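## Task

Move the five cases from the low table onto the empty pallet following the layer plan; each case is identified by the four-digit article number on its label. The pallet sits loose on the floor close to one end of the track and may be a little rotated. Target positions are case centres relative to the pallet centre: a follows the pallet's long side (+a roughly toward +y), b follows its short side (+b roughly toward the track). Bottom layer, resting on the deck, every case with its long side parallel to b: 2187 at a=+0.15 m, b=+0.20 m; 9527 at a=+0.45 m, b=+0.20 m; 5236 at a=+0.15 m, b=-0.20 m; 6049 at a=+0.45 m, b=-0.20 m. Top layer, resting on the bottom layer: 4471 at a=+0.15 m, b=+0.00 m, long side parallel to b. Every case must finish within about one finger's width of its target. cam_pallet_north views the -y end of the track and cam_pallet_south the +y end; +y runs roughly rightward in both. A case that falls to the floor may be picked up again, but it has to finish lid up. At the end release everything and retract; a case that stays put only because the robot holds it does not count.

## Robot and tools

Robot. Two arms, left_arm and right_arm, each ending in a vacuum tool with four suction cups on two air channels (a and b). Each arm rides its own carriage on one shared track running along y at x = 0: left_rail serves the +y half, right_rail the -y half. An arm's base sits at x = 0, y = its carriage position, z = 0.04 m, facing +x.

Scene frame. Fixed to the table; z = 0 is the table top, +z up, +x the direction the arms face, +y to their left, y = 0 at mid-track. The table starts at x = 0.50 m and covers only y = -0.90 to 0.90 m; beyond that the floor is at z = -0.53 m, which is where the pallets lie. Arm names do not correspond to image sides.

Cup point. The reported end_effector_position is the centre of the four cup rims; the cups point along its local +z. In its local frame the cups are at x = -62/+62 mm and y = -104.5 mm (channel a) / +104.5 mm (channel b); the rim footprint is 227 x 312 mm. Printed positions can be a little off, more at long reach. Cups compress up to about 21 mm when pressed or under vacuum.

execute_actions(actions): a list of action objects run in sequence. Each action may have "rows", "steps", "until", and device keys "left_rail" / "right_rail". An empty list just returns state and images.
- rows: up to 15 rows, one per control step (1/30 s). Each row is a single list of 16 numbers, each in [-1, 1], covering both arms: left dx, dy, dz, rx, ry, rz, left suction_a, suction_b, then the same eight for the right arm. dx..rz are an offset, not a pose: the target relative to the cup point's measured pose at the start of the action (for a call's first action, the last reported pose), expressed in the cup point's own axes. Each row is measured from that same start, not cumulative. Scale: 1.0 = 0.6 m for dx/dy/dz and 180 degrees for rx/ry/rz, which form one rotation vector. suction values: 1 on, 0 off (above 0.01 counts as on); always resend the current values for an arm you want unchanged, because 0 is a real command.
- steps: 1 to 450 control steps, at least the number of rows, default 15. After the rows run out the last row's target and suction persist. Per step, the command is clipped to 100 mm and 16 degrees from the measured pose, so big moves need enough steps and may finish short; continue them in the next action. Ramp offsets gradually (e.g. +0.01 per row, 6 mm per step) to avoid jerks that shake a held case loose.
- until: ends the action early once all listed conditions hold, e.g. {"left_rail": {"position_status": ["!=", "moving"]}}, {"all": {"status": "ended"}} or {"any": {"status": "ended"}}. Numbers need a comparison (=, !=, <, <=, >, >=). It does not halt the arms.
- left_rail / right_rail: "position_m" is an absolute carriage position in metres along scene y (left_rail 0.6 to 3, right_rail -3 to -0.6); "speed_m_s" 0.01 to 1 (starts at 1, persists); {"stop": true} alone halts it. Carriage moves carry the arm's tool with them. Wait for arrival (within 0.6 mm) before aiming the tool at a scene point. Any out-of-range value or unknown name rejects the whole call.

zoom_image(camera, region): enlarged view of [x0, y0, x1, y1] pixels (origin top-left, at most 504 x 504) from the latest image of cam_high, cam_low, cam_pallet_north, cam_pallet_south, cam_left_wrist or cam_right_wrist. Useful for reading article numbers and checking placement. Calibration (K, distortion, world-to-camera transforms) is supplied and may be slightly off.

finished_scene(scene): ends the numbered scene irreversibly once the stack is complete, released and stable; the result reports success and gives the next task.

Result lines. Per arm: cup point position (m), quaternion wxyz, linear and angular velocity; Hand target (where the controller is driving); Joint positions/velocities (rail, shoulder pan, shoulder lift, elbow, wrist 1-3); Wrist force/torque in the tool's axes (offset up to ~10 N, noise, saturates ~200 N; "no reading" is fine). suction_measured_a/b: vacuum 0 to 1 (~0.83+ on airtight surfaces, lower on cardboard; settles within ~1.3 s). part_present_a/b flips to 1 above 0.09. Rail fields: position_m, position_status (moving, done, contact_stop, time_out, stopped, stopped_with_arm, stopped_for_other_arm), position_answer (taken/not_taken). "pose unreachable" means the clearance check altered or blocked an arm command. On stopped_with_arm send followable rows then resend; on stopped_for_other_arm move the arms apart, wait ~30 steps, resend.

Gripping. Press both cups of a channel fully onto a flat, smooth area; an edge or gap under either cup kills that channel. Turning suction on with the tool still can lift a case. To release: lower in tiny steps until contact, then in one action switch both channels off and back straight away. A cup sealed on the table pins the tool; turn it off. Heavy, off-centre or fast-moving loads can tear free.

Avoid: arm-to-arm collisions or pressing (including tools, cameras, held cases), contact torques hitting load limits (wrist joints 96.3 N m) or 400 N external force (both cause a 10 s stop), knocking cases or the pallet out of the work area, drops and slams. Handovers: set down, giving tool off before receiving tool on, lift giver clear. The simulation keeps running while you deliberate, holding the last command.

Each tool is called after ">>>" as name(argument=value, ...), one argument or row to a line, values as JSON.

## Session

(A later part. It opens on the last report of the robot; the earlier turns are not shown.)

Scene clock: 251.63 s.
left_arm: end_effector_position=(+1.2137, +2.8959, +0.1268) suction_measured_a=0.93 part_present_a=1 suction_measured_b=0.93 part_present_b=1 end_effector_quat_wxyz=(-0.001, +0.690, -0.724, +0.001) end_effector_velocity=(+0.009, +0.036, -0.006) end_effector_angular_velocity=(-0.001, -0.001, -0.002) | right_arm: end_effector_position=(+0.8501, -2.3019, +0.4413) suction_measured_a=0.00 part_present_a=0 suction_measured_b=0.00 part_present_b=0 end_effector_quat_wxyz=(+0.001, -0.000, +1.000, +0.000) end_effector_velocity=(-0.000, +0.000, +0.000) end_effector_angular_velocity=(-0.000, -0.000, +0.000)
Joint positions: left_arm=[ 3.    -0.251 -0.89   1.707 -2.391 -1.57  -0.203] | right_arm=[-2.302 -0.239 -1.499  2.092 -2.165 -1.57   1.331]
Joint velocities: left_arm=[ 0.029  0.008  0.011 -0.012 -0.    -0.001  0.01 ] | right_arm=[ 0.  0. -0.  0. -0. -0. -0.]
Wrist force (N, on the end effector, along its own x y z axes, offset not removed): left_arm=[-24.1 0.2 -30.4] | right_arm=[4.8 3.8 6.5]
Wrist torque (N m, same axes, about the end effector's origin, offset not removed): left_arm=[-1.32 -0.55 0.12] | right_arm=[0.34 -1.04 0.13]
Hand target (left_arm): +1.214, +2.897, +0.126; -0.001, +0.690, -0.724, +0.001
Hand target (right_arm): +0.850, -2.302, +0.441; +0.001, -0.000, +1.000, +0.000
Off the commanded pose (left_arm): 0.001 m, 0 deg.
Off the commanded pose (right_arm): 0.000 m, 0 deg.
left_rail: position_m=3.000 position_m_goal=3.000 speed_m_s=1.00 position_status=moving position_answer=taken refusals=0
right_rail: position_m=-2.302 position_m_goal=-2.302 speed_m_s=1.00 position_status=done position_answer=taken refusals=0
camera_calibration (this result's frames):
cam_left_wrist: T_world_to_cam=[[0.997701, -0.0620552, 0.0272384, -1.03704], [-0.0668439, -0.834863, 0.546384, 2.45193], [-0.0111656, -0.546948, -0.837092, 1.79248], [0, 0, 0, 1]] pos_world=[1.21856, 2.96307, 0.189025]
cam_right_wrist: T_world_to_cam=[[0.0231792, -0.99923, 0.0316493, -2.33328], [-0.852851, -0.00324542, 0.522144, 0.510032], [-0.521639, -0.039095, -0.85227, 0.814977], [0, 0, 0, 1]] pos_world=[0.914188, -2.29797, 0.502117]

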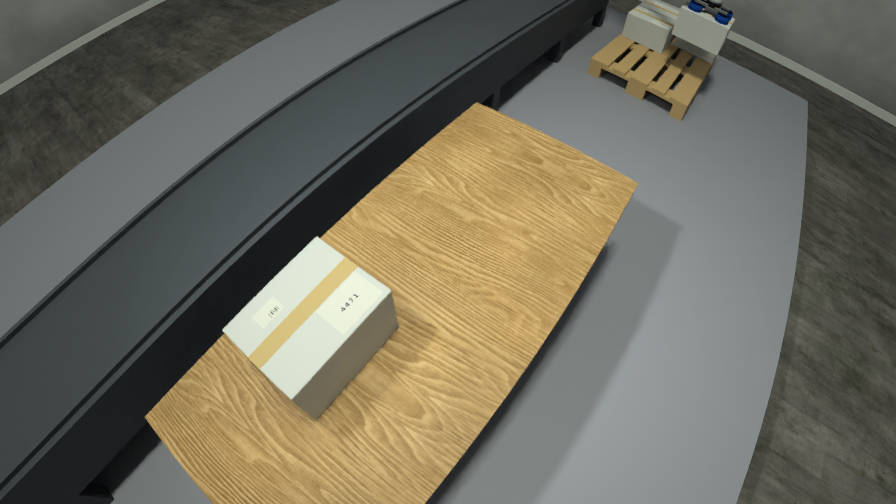

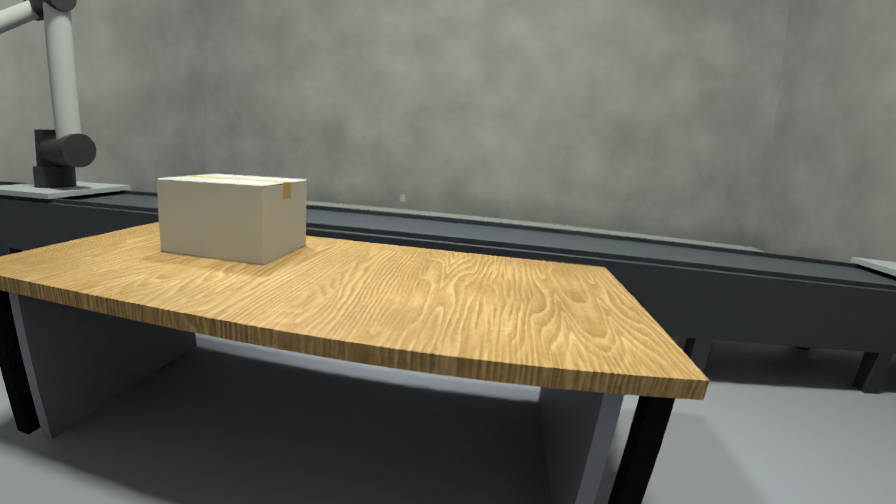

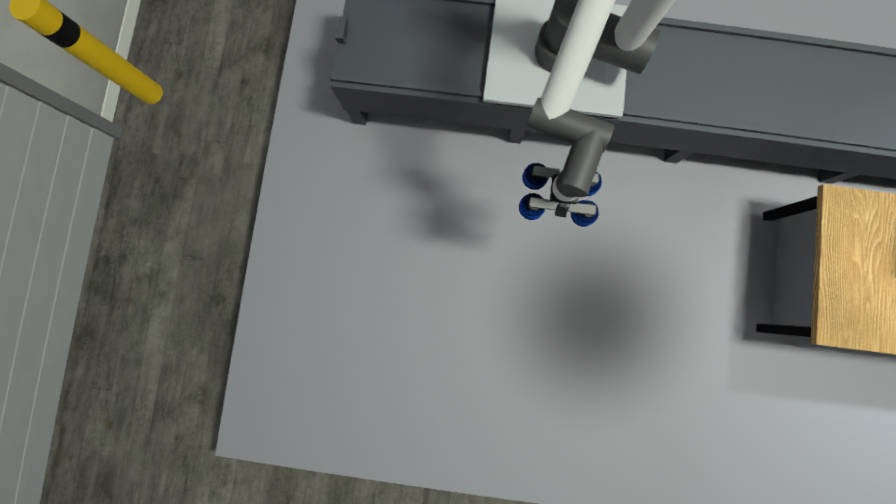

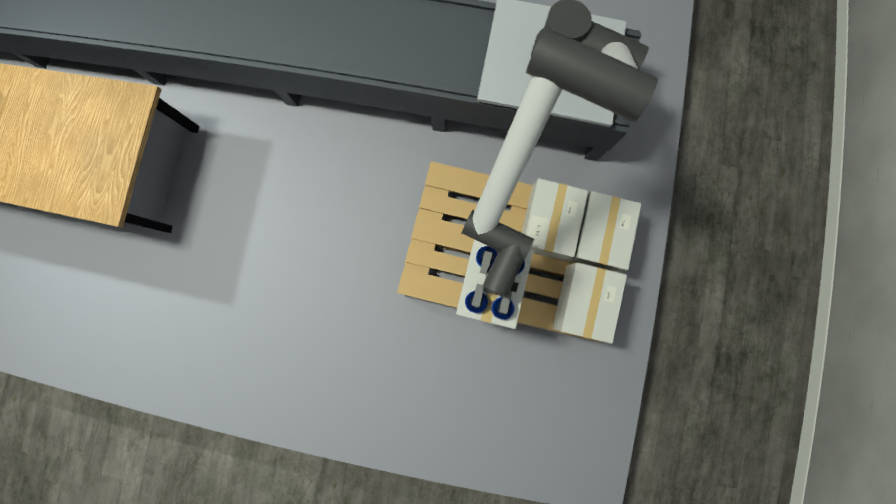

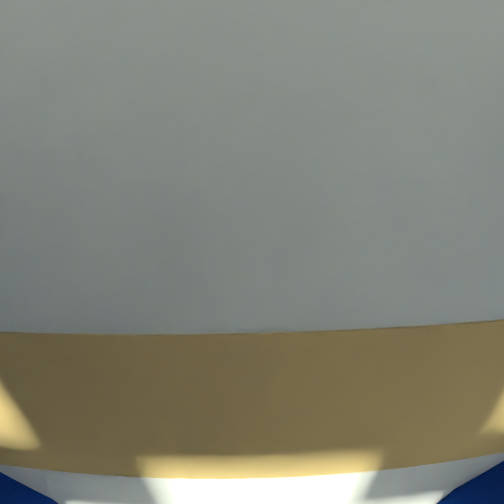

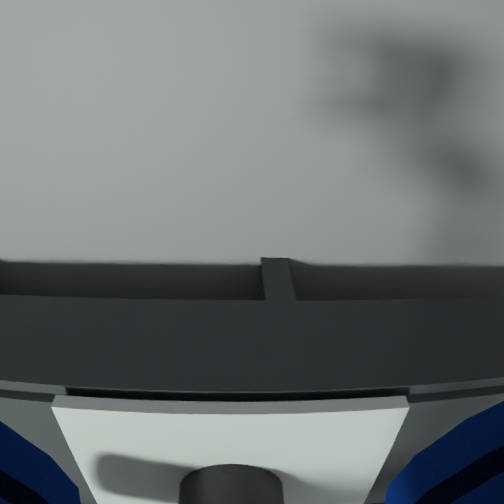

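>>> execute_actions(
  actions=[
    {"rows":[[-0.02,0.002,0.02,0,0,0,1,1,0,0,0,0,0,0,0,0],[-0.05,0.006,0.055,0,0,0,1,1,0,0,0,0,0,0,0,0],[-0.09,0.01,0.1,0,0,0,1,1,0,0,0,0,0,0,0,0],[-0.427,0.054,0.483,-0.0008,0,0,1,1,0,0,0,0,0,0,0,0]],"steps":32},
  ],
)

>>> zoom_image(
  camera="cam_pallet_south",
  region=[480,200,650,360],
)

Scene clock: 260.43 s.
left_arm: end_effector_position=(+1.1942, +3.1537, -0.1625) suction_measured_a=0.93 part_present_a=1 suction_measured_b=0.93 part_present_b=1 end_effector_quat_wxyz=(-0.001, +0.690, -0.724, +0.000) end_effector_velocity=(+0.004, +0.005, -0.005) end_effector_angular_velocity=(-0.001, -0.001, -0.001) | right_arm: end_effector_position=(+0.8501, -2.3019, +0.4413) suction_measured_a=0.00 part_present_a=0 suction_measured_b=0.00 part_present_b=0 end_effector_quat_wxyz=(+0.001, -0.000, +1.000, +0.000) end_effector_velocity=(+0.000, -0.000, -0.000) end_effector_angular_velocity=(+0.000, +0.000, -0.000)
Joint positions: left_arm=[ 3.    -0.04  -0.62   1.727 -2.679 -1.57   0.008] | right_arm=[-2.302 -0.239 -1.499  2.092 -2.165 -1.57   1.331]
Joint velocities: left_arm=[ 0.     0.004  0.008 -0.008 -0.001 -0.     0.005] | right_arm=[ 0. -0.  0. -0.  0. -0.  0.]
Wrist force (N, on the end effector, along its own x y z axes, offset not removed): left_arm=[-1.3 -0.5 -31.2] | right_arm=[0.8 -8.5 7.6]
Wrist torque (N m, same axes, about the end effector's origin, offset not removed): left_arm=[-1.44 0.34 0.35] | right_arm=[-1.28 -0.43 0.08]
Hand target (left_arm): +1.194, +3.154, -0.163; -0.001, +0.690, -0.724, +0.000
Hand target (right_arm): +0.850, -2.302, +0.441; +0.001, -0.000, +1.000, +0.000
Off the commanded pose (left_arm): 0.001 m, 0 deg.
Off the commanded pose (right_arm): 0.000 m, 0 deg.
left_rail: position_m=3.000 position_m_goal=3.000 speed_m_s=1.00 position_status=done position_answer=taken refusals=0
right_rail: position_m=-2.302 position_m_goal=-2.302 speed_m_s=1.00 position_status=done position_answer=taken refusals=0
camera_calibration (this result's frames):
cam_left_wrist: T_world_to_cam=[[0.997763, -0.0620876, 0.0247622, -0.994071], [-0.0655235, -0.835218, 0.546001, 2.8234], [-0.013218, -0.546402, -0.837419, 1.6917], [0, 0, 0, 1]] pos_world=[1.19921, 3.22079, -0.100304]
cam_right_wrist: T_world_to_cam=[[0.0231793, -0.99923, 0.0316493, -2.33328], [-0.852851, -0.00324557, 0.522144, 0.510031], [-0.521639, -0.0390951, -0.85227, 0.814977], [0, 0, 0, 1]] pos_world=[0.914188, -2.29797, 0.502117]

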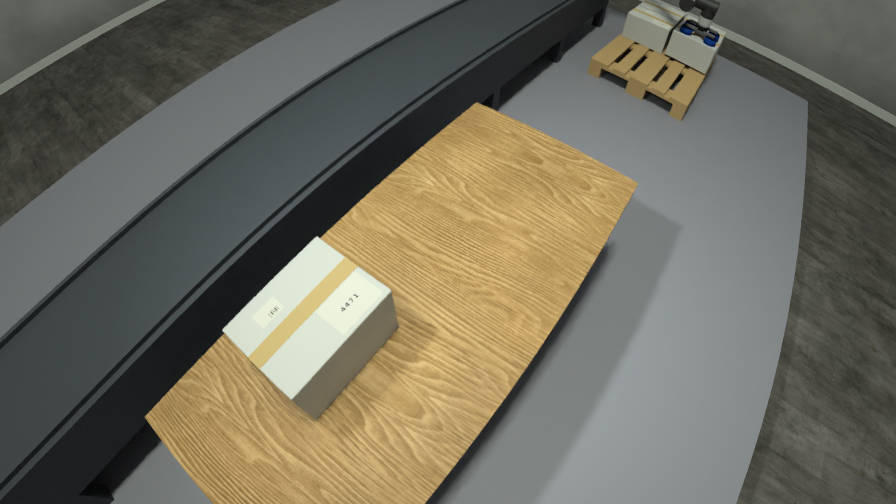

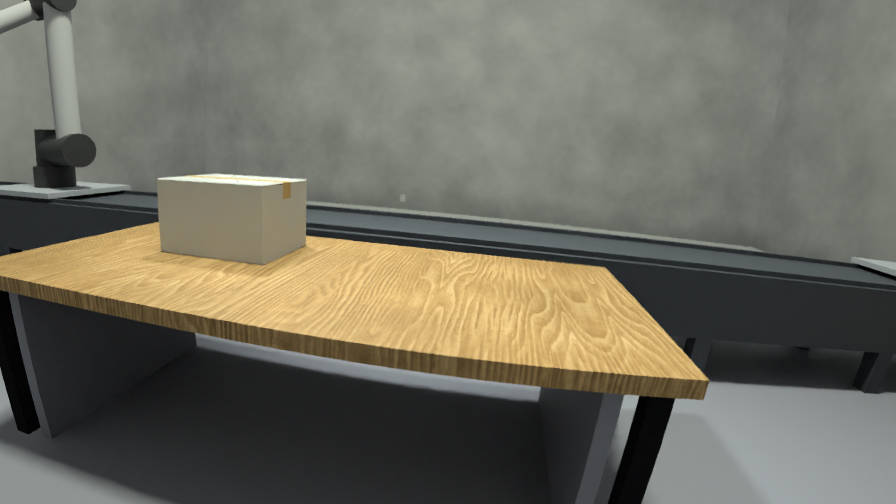

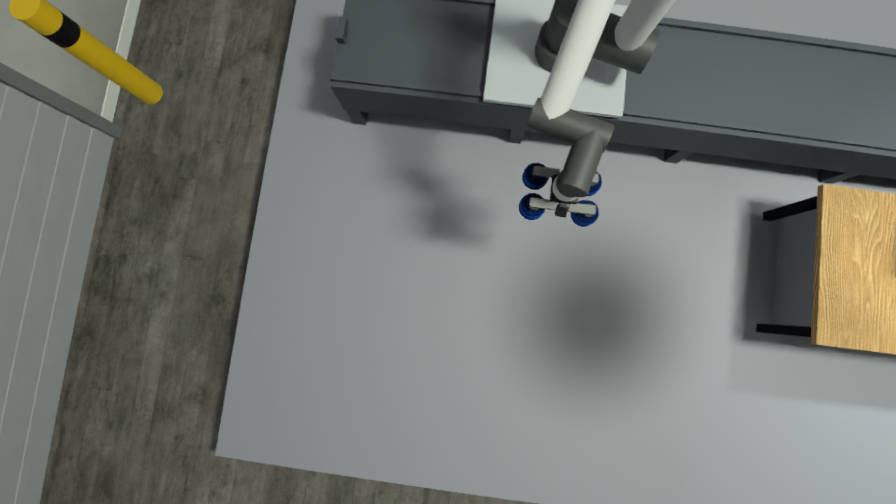

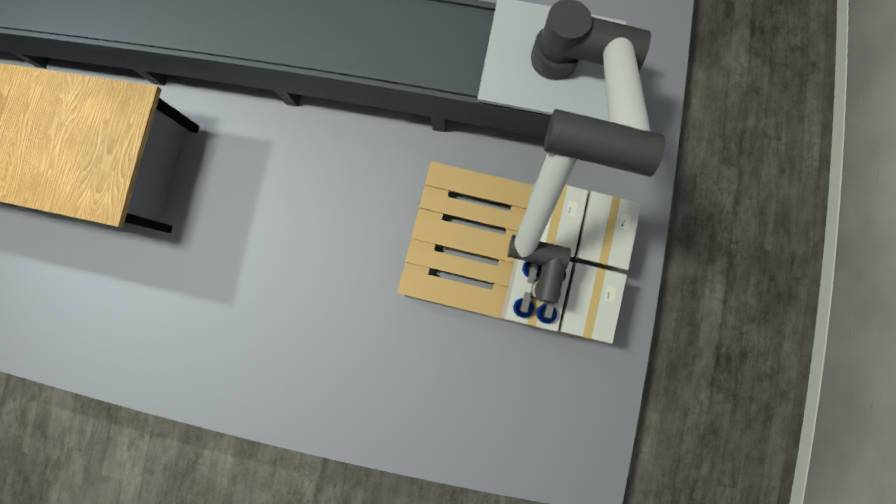

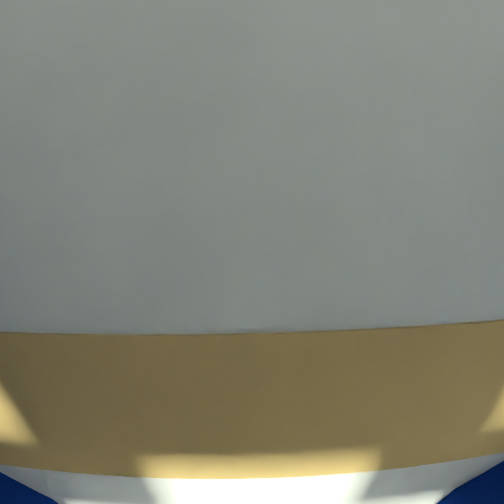

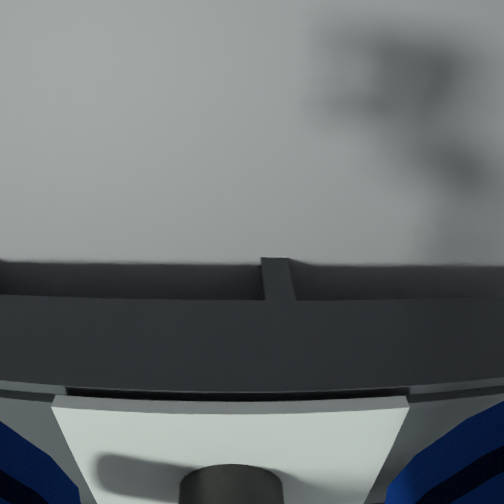

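Region (480, 200, 650, 360) of cam_pallet_south's 896x504 image, scaled by 2.965, with more detail than that image has; it fills the top 474 rows of this view, and the rest is white.

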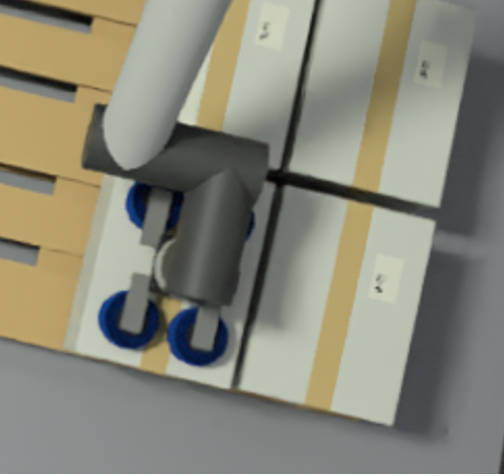

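>>> execute_actions(
  actions=[
    {"rows":[[-0.003,0.002,0.004,0,0,0,1,1,0,0,0,0,0,0,0,0],[-0.005,0.003,0.008,0,0,0,1,1,0,0,0,0,0,0,0,0],[-0.005,0.003,0.012,0,0,0,1,1,0,0,0,0,0,0,0,0],[-0.005,0.003,0.015,0,0,0,1,1,0,0,0,0,0,0,0,0],[-0.005,0.003,0.018,0,0,0,1,1,0,0,0,0,0,0,0,0],[-0.005,0.003,0.021,0,0,0,1,1,0,0,0,0,0,0,0,0],[-0.005,0.003,0.023,0,0,0,1,1,0,0,0,0,0,0,0,0],[-0.005,0.003,0.025,0,0,0,1,1,0,0,0,0,0,0,0,0],[-0.005,0.003,0.026,0,0,0,1,1,0,0,0,0,0,0,0,0]],"steps":17},
    {"rows":[[0,0,-0.008,0,0,0,0,0,0,0,0,0,0,0,0,0],[0,0,-0.014,0,0,0,0,0,0,0,0,0,0,0,0,0],[0,0,-0.02,0,0,0,0,0,0,0,0,0,0,0,0,0],[0,0,-0.026,0,0,0,0,0,0,0,0,0,0,0,0,0],[0,0,-0.032,0,0,0,0,0,0,0,0,0,0,0,0,0],[0,0,-0.038,0,0,0,0,0,0,0,0,0,0,0,0,0],[0,0,-0.045,0,0,0,0,0,0,0,0,0,0,0,0,0],[0,0,-0.055,0,0,0,0,0,0,0,0,0,0,0,0,0],[0,0,-0.065,0,0,0,0,0,0,0,0,0,0,0,0,0],[0,0,-0.08,0,0,0,0,0,0,0,0,0,0,0,0,0],[0,0,-0.1,0,0,0,0,0,0,0,0,0,0,0,0,0]],"steps":17},
    {"rows":[[0.887,0.374,-0.71,0,0,-0.0155,0,0,0,0,0,0,0,0,0,0]],"left_rail":{"position_m":0.6},"steps":46},
    {"rows":[[0.943,0.253,0,0,0,0.5,0,0,0,0,0,0,0,0,0,0]],"steps":43},
  ],
)

Scene clock: 278.23 s.
left_arm: end_effector_position=(+0.7904, -0.3284, +0.3028) suction_measured_a=0.00 part_present_a=0 suction_measured_b=0.00 part_present_b=0 end_effector_quat_wxyz=(+0.000, -0.001, +1.000, -0.001) end_effector_velocity=(+0.001, -0.003, +0.001) end_effector_angular_velocity=(+0.002, +0.002, -0.012) | right_arm: end_effector_position=(+0.8501, -2.3019, +0.4413) suction_measured_a=0.00 part_present_a=0 suction_measured_b=0.00 part_present_b=0 end_effector_quat_wxyz=(+0.001, -0.000, +1.000, +0.000) end_effector_velocity=(-0.000, +0.000, +0.000) end_effector_angular_velocity=(-0.000, -0.000, +0.000)
Joint positions: left_arm=[ 0.6   -1.031 -1.024  1.641 -2.19  -1.572  0.538] | right_arm=[-2.302 -0.239 -1.499  2.092 -2.165 -1.57   1.331]
Joint velocities: left_arm=[ 0.     0.     0.003 -0.007  0.007 -0.     0.012] | right_arm=[ 0.  0. -0.  0. -0.  0.  0.]
Wrist force (N, on the end effector, along its own x y z axes, offset not removed): left_arm=[2.8 -2.2 2.1] | right_arm=[0.1 -4.6 12.5]
Wrist torque (N m, same axes, about the end effector's origin, offset not removed): left_arm=[-0.43 0.39 0.45] | right_arm=[-0.64 -0.28 0.09]
Hand target (left_arm): +0.790, -0.329, +0.303; +0.000, -0.000, +1.000, -0.001
Hand target (right_arm): +0.850, -2.302, +0.441; +0.001, -0.000, +1.000, +0.000
Off the commanded pose (left_arm): 0.001 m, 0 deg.
Off the commanded pose (right_arm): 0.000 m, 0 deg.
left_rail: position_m=0.600 position_m_goal=0.600 speed_m_s=1.00 position_status=done position_answer=taken refusals=0
right_rail: position_m=-2.302 position_m_goal=-2.302 speed_m_s=1.00 position_status=done position_answer=taken refusals=0
camera_calibration (this result's frames):
cam_left_wrist: T_world_to_cam=[[-0.0125872, -0.999586, 0.0258893, -0.328553], [-0.837076, 0.0246959, 0.546529, 0.526696], [-0.546942, -0.014792, -0.83704, 0.769747], [0, 0, 0, 1]] pos_world=[0.857756, -0.330038, 0.36496]
cam_right_wrist: T_world_to_cam=[[0.0231792, -0.99923, 0.0316493, -2.33328], [-0.852851, -0.00324541, 0.522144, 0.510032], [-0.521639, -0.039095, -0.85227, 0.814977], [0, 0, 0, 1]] pos_world=[0.914188, -2.29797, 0.502117]

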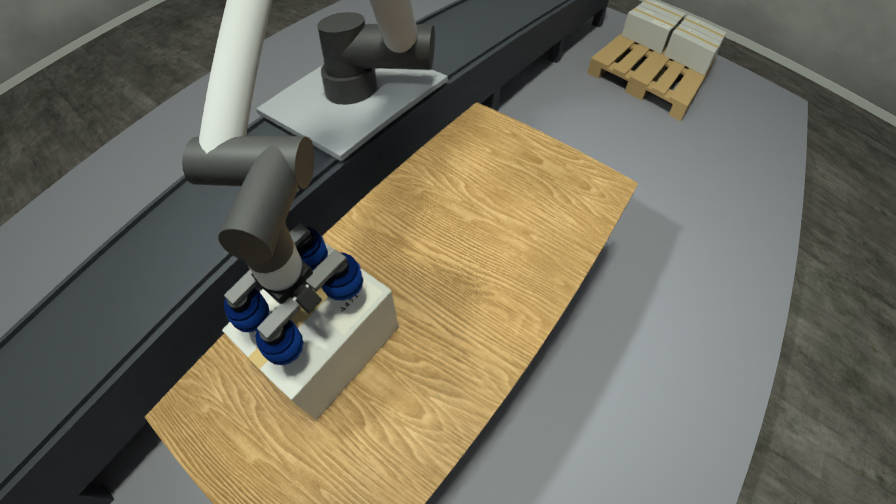

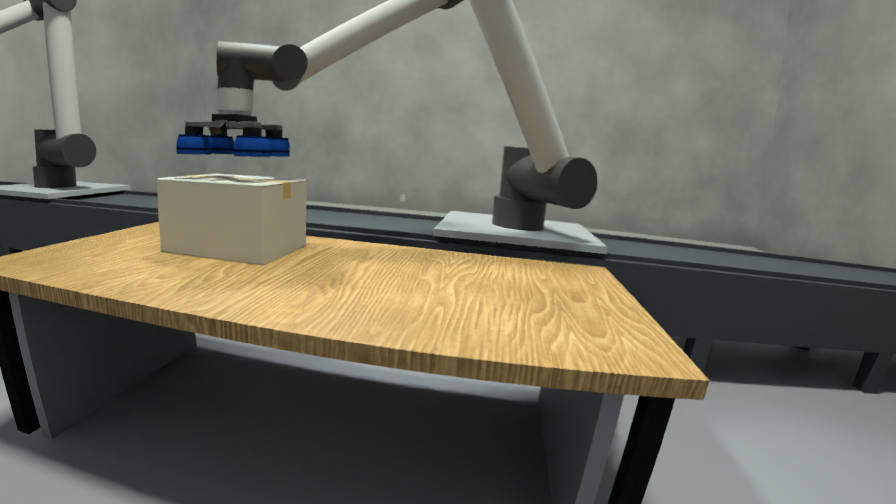

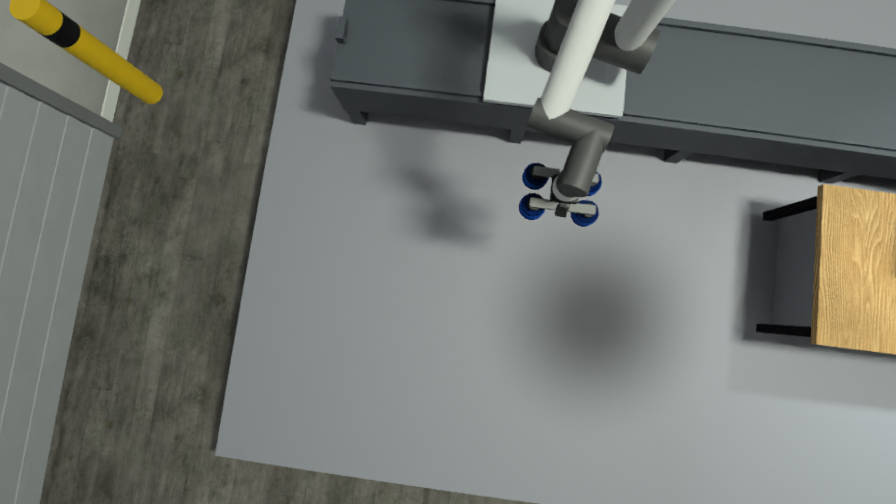

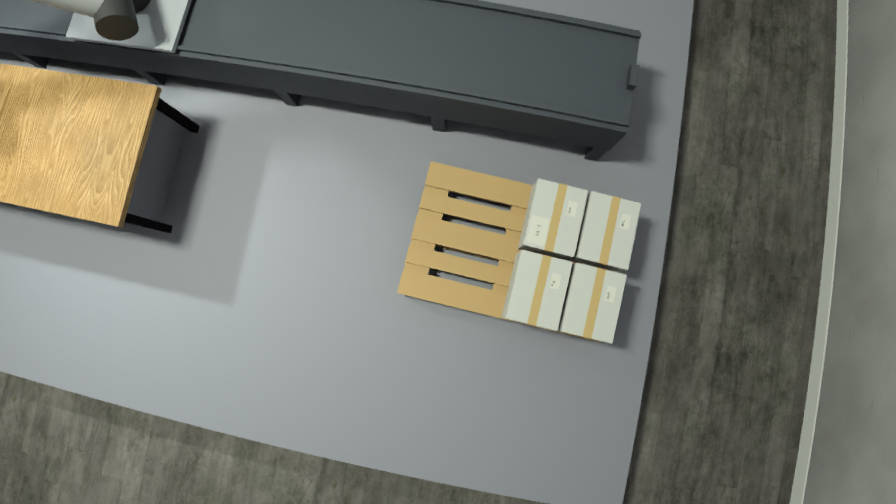

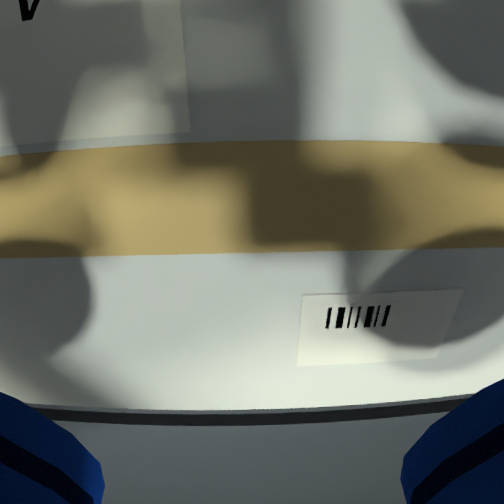

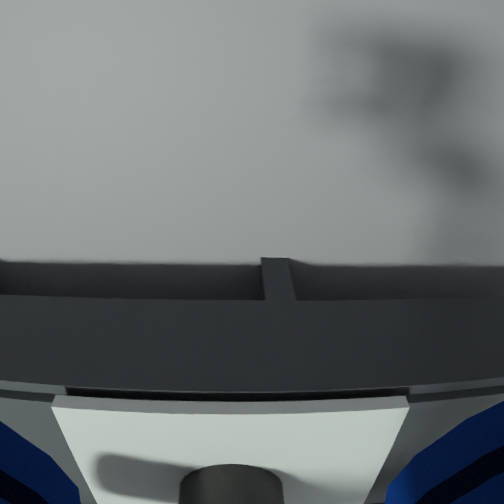

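>>> execute_actions(
  actions=[
    {"rows":[[0.002,-0.001,0.014,0,0,0,1,1,0,0,0,0,0,0,0,0],[0.003,-0.001,0.03,0,0,0.0006,1,1,0,0,0,0,0,0,0,0],[0.003,-0.001,0.046,0,0,0.0006,1,1,0,0,0,0,0,0,0,0],[0.003,-0.001,0.062,0,0,0.0006,1,1,0,0,0,0,0,0,0,0],[0.003,-0.001,0.077,0,0,0.0006,1,1,0,0,0,0,0,0,0,0],[0.003,-0.001,0.09,0,0,0.0006,1,1,0,0,0,0,0,0,0,0],[0.003,-0.001,0.101,0,0,0.0006,1,1,0,0,0,0,0,0,0,0],[0.003,-0.001,0.109,0,0,0.0006,1,1,0,0,0,0,0,0,0,0],[0.003,-0.001,0.115,0,0,0.0006,1,1,0,0,0,0,0,0,0,0],[0.003,-0.001,0.12,0,0,0.0006,1,1,0,0,0,0,0,0,0,0],[0.003,-0.001,0.124,0,0,0.0006,1,1,0,0,0,0,0,0,0,0],[0.003,-0.001,0.127,0,0,0.0006,1,1,0,0,0,0,0,0,0,0],[0.003,-0.001,0.13,0,0,0.0006,1,1,0,0,0,0,0,0,0,0],[0.003,-0.001,0.133,0,0,0.0006,1,1,0,0,0,0,0,0,0,0],[0.003,-0.001,0.135,0,0,0.0006,1,1,0,0,0,0,0,0,0,0]],"steps":26},
    {"rows":[[0,0.003,-0.01,0,0,0,1,1,0,0,0,0,0,0,0,0],[0,0.01,-0.02,0,0,0,1,1,0,0,0,0,0,0,0,0],[0,0.02,-0.032,0,0,0,1,1,0,0,0,0,0,0,0,0],[-0.005,0.04,-0.045,0,0,0,1,1,0,0,0,0,0,0,0,0],[-0.01,0.065,-0.056,0,0,0,1,1,0,0,0,0,0,0,0,0],[-0.015,0.095,-0.066,0,0,0,1,1,0,0,0,0,0,0,0,0],[-0.02,0.13,-0.066,0,0,0,1,1,0,0,0,0,0,0,0,0],[-0.028,0.17,-0.066,0,0,0,1,1,0,0,0,0,0,0,0,0],[-0.036,0.22,-0.066,0,0,0,1,1,0,0,0,0,0,0,0,0],[-0.15,0.9,-0.066,0,0,0,1,1,0,0,0,0,0,0,0,0]],"left_rail":{"position_m":3.0},"steps":43},
    {"rows":[[-0.01,0.05,0.015,0,0,-0.01,1,1,0,0,0,0,0,0,0,0],[-0.02,0.1,0.03,0,0,-0.025,1,1,0,0,0,0,0,0,0,0],[-0.03,0.15,0.045,0,0,-0.045,1,1,0,0,0,0,0,0,0,0],[-0.04,0.2,0.06,0,0,-0.07,1,1,0,0,0,0,0,0,0,0],[-0.18,0.928,0.295,0,0,-0.4845,1,1,0,0,0,0,0,0,0,0]],"steps":46},
  ],
)

>>> zoom_image(
  camera="cam_pallet_south",
  region=[470,160,660,360],
)

Scene clock: 304.30 s.
left_arm: end_effector_position=(+0.9887, +3.1667, +0.0841) suction_measured_a=0.93 part_present_a=1 suction_measured_b=0.93 part_present_b=1 end_effector_quat_wxyz=(-0.000, +0.689, -0.724, +0.001) end_effector_velocity=(+0.002, -0.000, -0.001) end_effector_angular_velocity=(-0.000, -0.000, +0.003) | right_arm: end_effector_position=(+0.8501, -2.3019, +0.4413) suction_measured_a=0.00 part_present_a=0 suction_measured_b=0.00 part_present_b=0 end_effector_quat_wxyz=(+0.001, -0.000, +1.000, +0.000) end_effector_velocity=(-0.000, +0.000, +0.000) end_effector_angular_velocity=(-0.000, -0.000, +0.000)
Joint positions: left_arm=[ 3.    -0.035 -1.007  2.058 -2.624 -1.571  0.015] | right_arm=[-2.302 -0.239 -1.499  2.092 -2.165 -1.57   1.331]
Joint velocities: left_arm=[ 0.    -0.     0.002 -0.003  0.001 -0.    -0.003] | right_arm=[ 0.  0. -0.  0.  0.  0.  0.]
Wrist force (N, on the end effector, along its own x y z axes, offset not removed): left_arm=[-5.9 7.3 -56.4] | right_arm=[-1.5 -5.1 8.4]
Wrist torque (N m, same axes, about the end effector's origin, offset not removed): left_arm=[1.99 0.32 0.54] | right_arm=[-0.84 0.15 0.20]
Hand target (left_arm): +0.989, +3.167, +0.084; -0.001, +0.690, -0.724, +0.001
Hand target (right_arm): +0.850, -2.302, +0.441; +0.001, -0.000, +1.000, +0.000
Off the commanded pose (left_arm): 0.001 m, 0 deg.
Off the commanded pose (right_arm): 0.000 m, 0 deg.
left_rail: position_m=3.000 position_m_goal=3.000 speed_m_s=1.00 position_status=done position_answer=taken refusals=0
right_rail: position_m=-2.302 position_m_goal=-2.302 speed_m_s=1.00 position_status=done position_answer=taken refusals=0
camera_calibration (this result's frames):
cam_left_wrist: T_world_to_cam=[[0.997659, -0.0633866, 0.0256693, -0.79022], [-0.0670912, -0.834468, 0.546956, 2.68528], [-0.0132495, -0.547398, -0.836768, 1.90582], [0, 0, 0, 1]] pos_world=[0.99378, 3.23394, 0.146279]
cam_right_wrist: T_world_to_cam=[[0.0231792, -0.99923, 0.0316492, -2.33328], [-0.852851, -0.00324545, 0.522144, 0.510032], [-0.521639, -0.039095, -0.85227, 0.814977], [0, 0, 0, 1]] pos_world=[0.914188, -2.29797, 0.502117]

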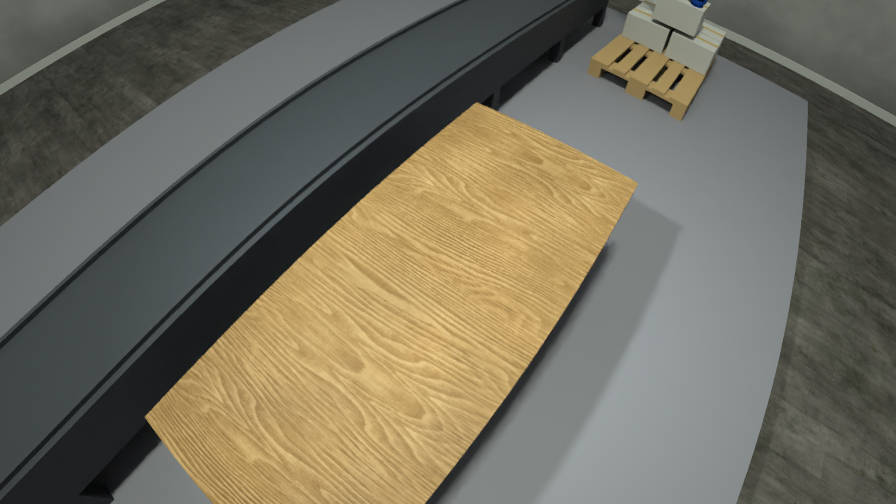

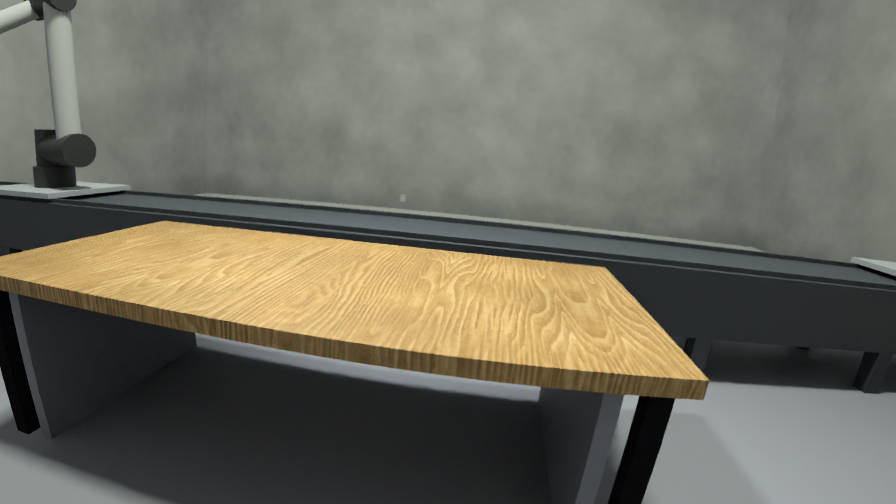

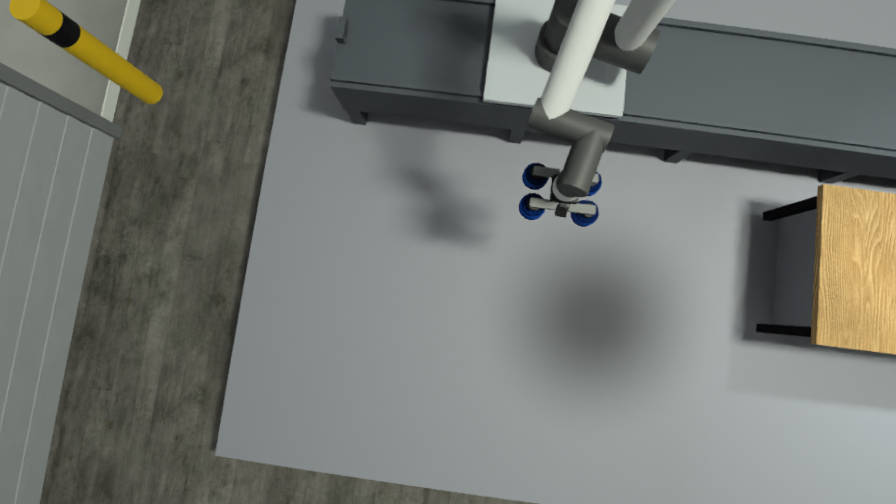

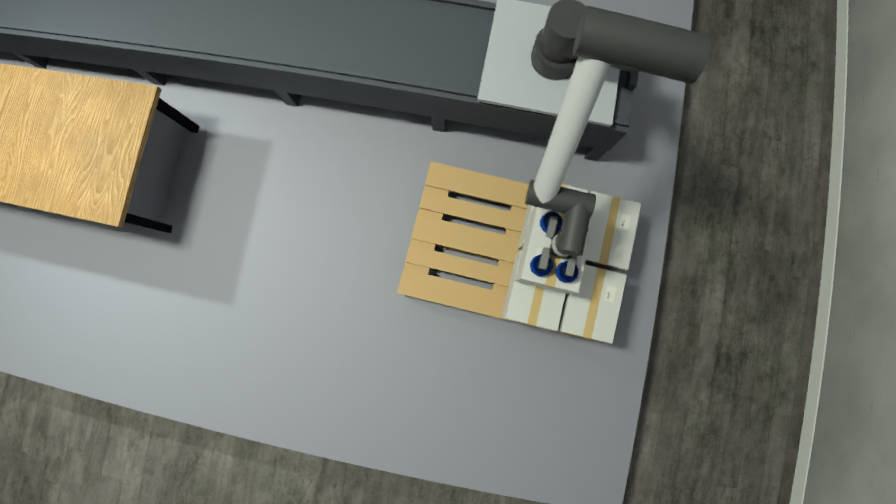

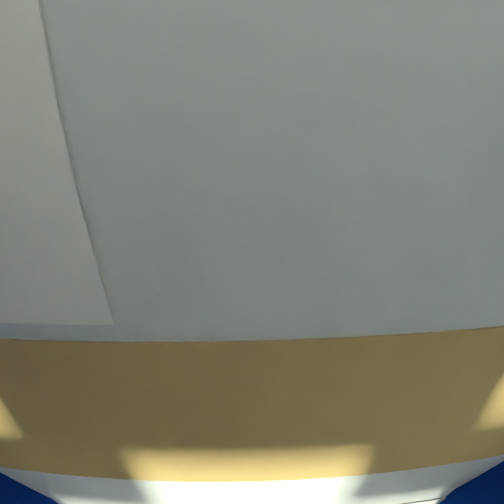

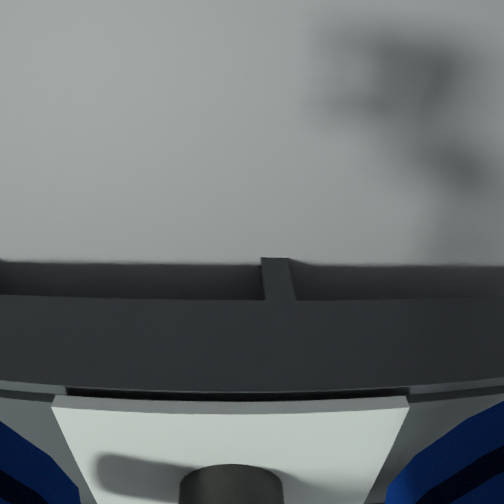

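Region (470, 160, 660, 360) of cam_pallet_south's 896x504 image, scaled by 2.520, with more detail than that image has; it fills the left 479 columns of this view, and the rest is white.

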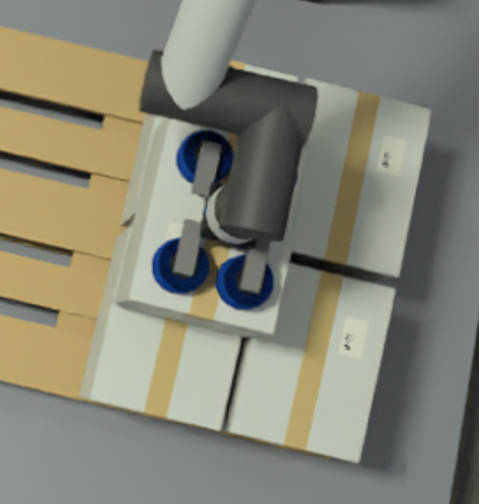

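Lower to z≈0.048.

>>> execute_actions(
  actions=[
    {"rows":[[-0.001,0.002,0.004,0,0,0,1,1,0,0,0,0,0,0,0,0],[-0.002,0.004,0.01,0,0,0,1,1,0,0,0,0,0,0,0,0],[-0.002,0.004,0.017,0,0,0,1,1,0,0,0,0,0,0,0,0],[-0.002,0.004,0.024,0,0,0,1,1,0,0,0,0,0,0,0,0],[-0.002,0.004,0.031,0,0,0,1,1,0,0,0,0,0,0,0,0],[-0.002,0.004,0.037,0,0,0,1,1,0,0,0,0,0,0,0,0],[-0.002,0.004,0.042,0,0,0,1,1,0,0,0,0,0,0,0,0],[-0.002,0.004,0.046,0,0,0,1,1,0,0,0,0,0,0,0,0],[-0.002,0.004,0.05,0,0,0,1,1,0,0,0,0,0,0,0,0],[-0.002,0.004,0.053,0,0,0,1,1,0,0,0,0,0,0,0,0],[-0.002,0.004,0.056,0,0,0,1,1,0,0,0,0,0,0,0,0],[-0.002,0.004,0.058,0,0,0,1,1,0,0,0,0,0,0,0,0],[-0.002,0.004,0.06,0,0,0,1,1,0,0,0,0,0,0,0,0]],"steps":19},
  ],
)

>>> zoom_image(
  camera="cam_pallet_south",
  region=[490,200,630,340],
)

Scene clock: 314.60 s.
left_arm: end_effector_position=(+0.9863, +3.1681, +0.0488) suction_measured_a=0.93 part_present_a=1 suction_measured_b=0.93 part_present_b=1 end_effector_quat_wxyz=(-0.000, +0.689, -0.724, +0.001) end_effector_velocity=(+0.001, +0.000, -0.009) end_effector_angular_velocity=(-0.000, -0.001, -0.000) | right_arm: end_effector_position=(+0.8501, -2.3019, +0.4413) suction_measured_a=0.00 part_present_a=0 suction_measured_b=0.00 part_present_b=0 end_effector_quat_wxyz=(+0.001, -0.000, +1.000, +0.000) end_effector_velocity=(-0.000, +0.000, +0.000) end_effector_angular_velocity=(-0.000, +0.000, -0.000)
Joint positions: left_arm=[ 3.    -0.033 -0.967  2.066 -2.672 -1.571  0.016] | right_arm=[-2.302 -0.239 -1.499  2.092 -2.165 -1.57   1.331]
Joint velocities: left_arm=[ 0.     0.     0.01   0.    -0.012 -0.     0.   ] | right_arm=[ 0.  0. -0. -0.  0. -0.  0.]
Wrist force (N, on the end effector, along its own x y z axes, offset not removed): left_arm=[-0.7 6.7 -57.6] | right_arm=[6.5 -1.0 2.8]
Wrist torque (N m, same axes, about the end effector's origin, offset not removed): left_arm=[2.21 1.15 0.34] | right_arm=[-0.26 -1.12 -0.07]
Hand target (left_arm): +0.986, +3.168, +0.048; -0.000, +0.689, -0.724, +0.001
Hand target (right_arm): +0.850, -2.302, +0.441; +0.001, -0.000, +1.000, +0.000
Off the commanded pose (left_arm): 0.001 m, 0 deg.
Off the commanded pose (right_arm): 0.000 m, 0 deg.
left_rail: position_m=3.000 position_m_goal=3.000 speed_m_s=1.00 position_status=done position_answer=taken refusals=0
right_rail: position_m=-2.302 position_m_goal=-2.302 speed_m_s=1.00 position_status=done position_answer=taken refusals=0
camera_calibration (this result's frames):
cam_left_wrist: T_world_to_cam=[[0.997662, -0.0633885, 0.0255547, -0.786843], [-0.0670309, -0.834509, 0.546902, 2.70563], [-0.0133417, -0.547336, -0.836807, 1.87682], [0, 0, 0, 1]] pos_world=[0.991404, 3.23525, 0.110924]
cam_right_wrist: T_world_to_cam=[[0.0231792, -0.99923, 0.0316492, -2.33328], [-0.852851, -0.00324551, 0.522144, 0.510031], [-0.521639, -0.0390949, -0.85227, 0.814977], [0, 0, 0, 1]] pos_world=[0.914188, -2.29797, 0.502117]

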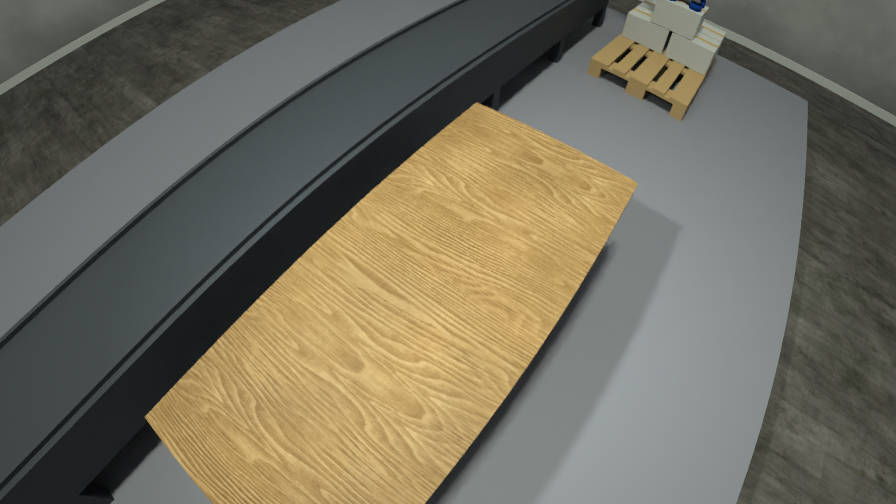

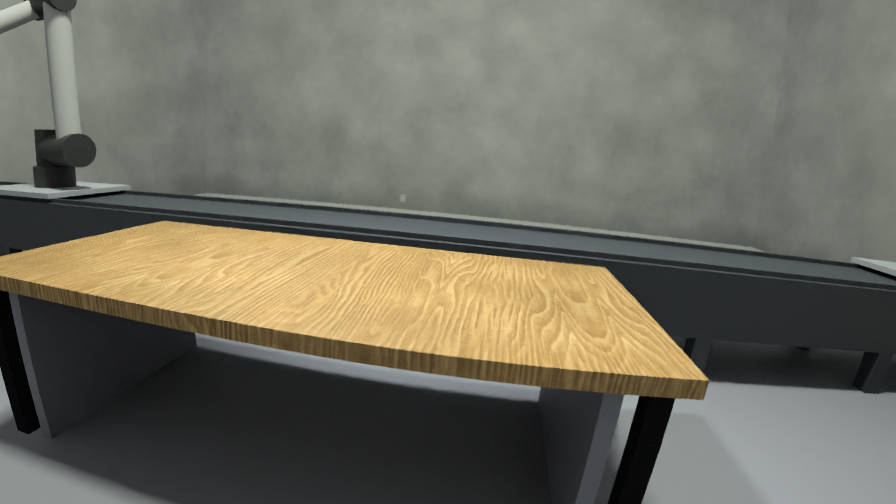

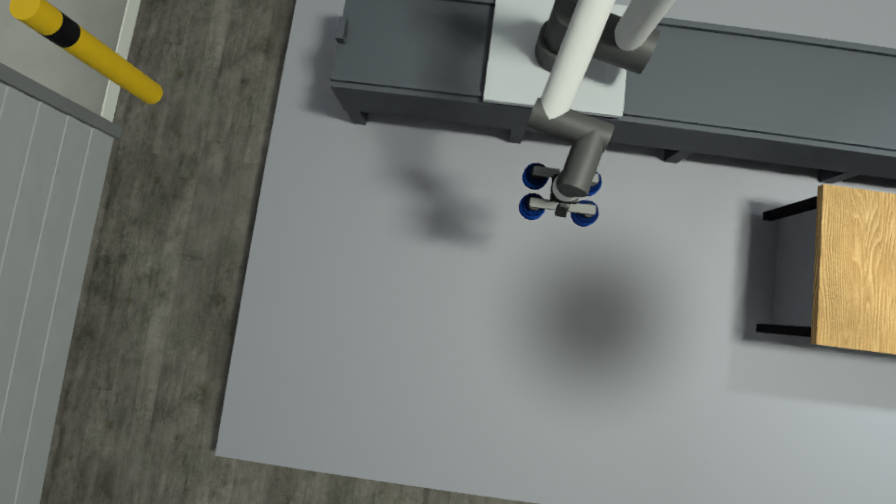

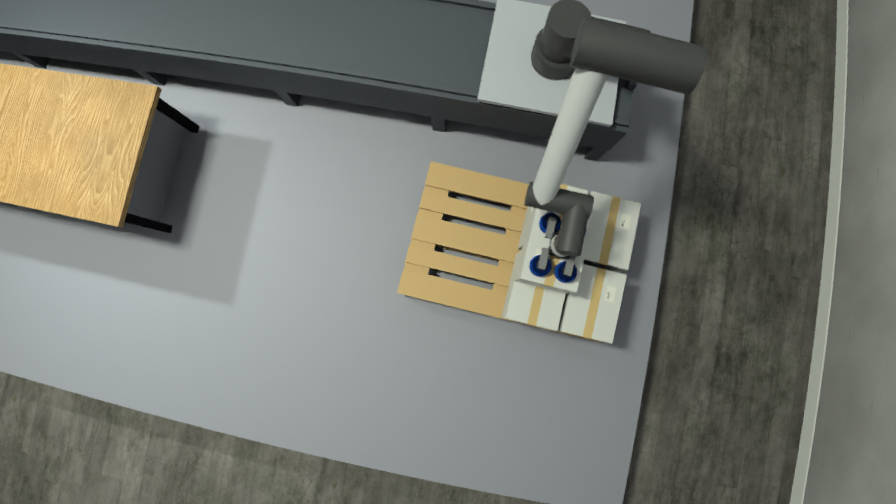

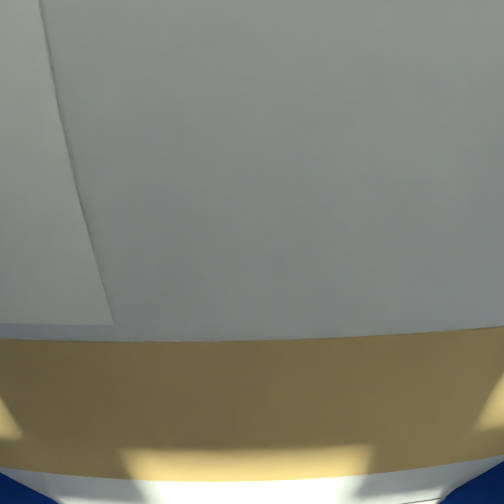

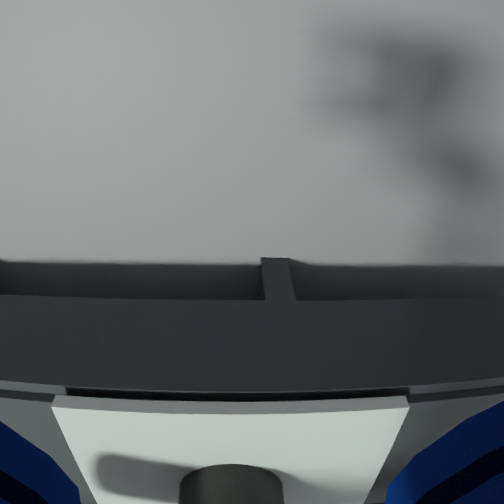

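Region (490, 200, 630, 340) of cam_pallet_south's 896x504 image, scaled by 3.600, with more detail than that image has.

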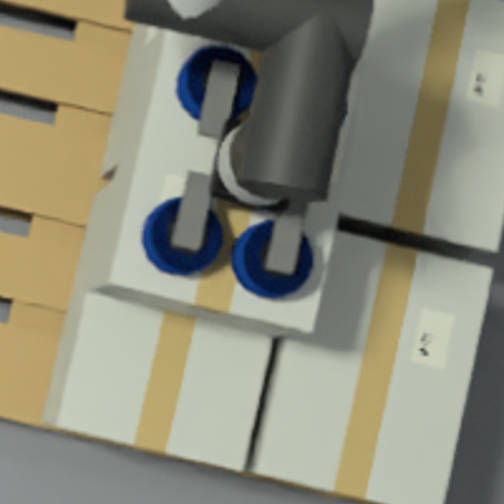

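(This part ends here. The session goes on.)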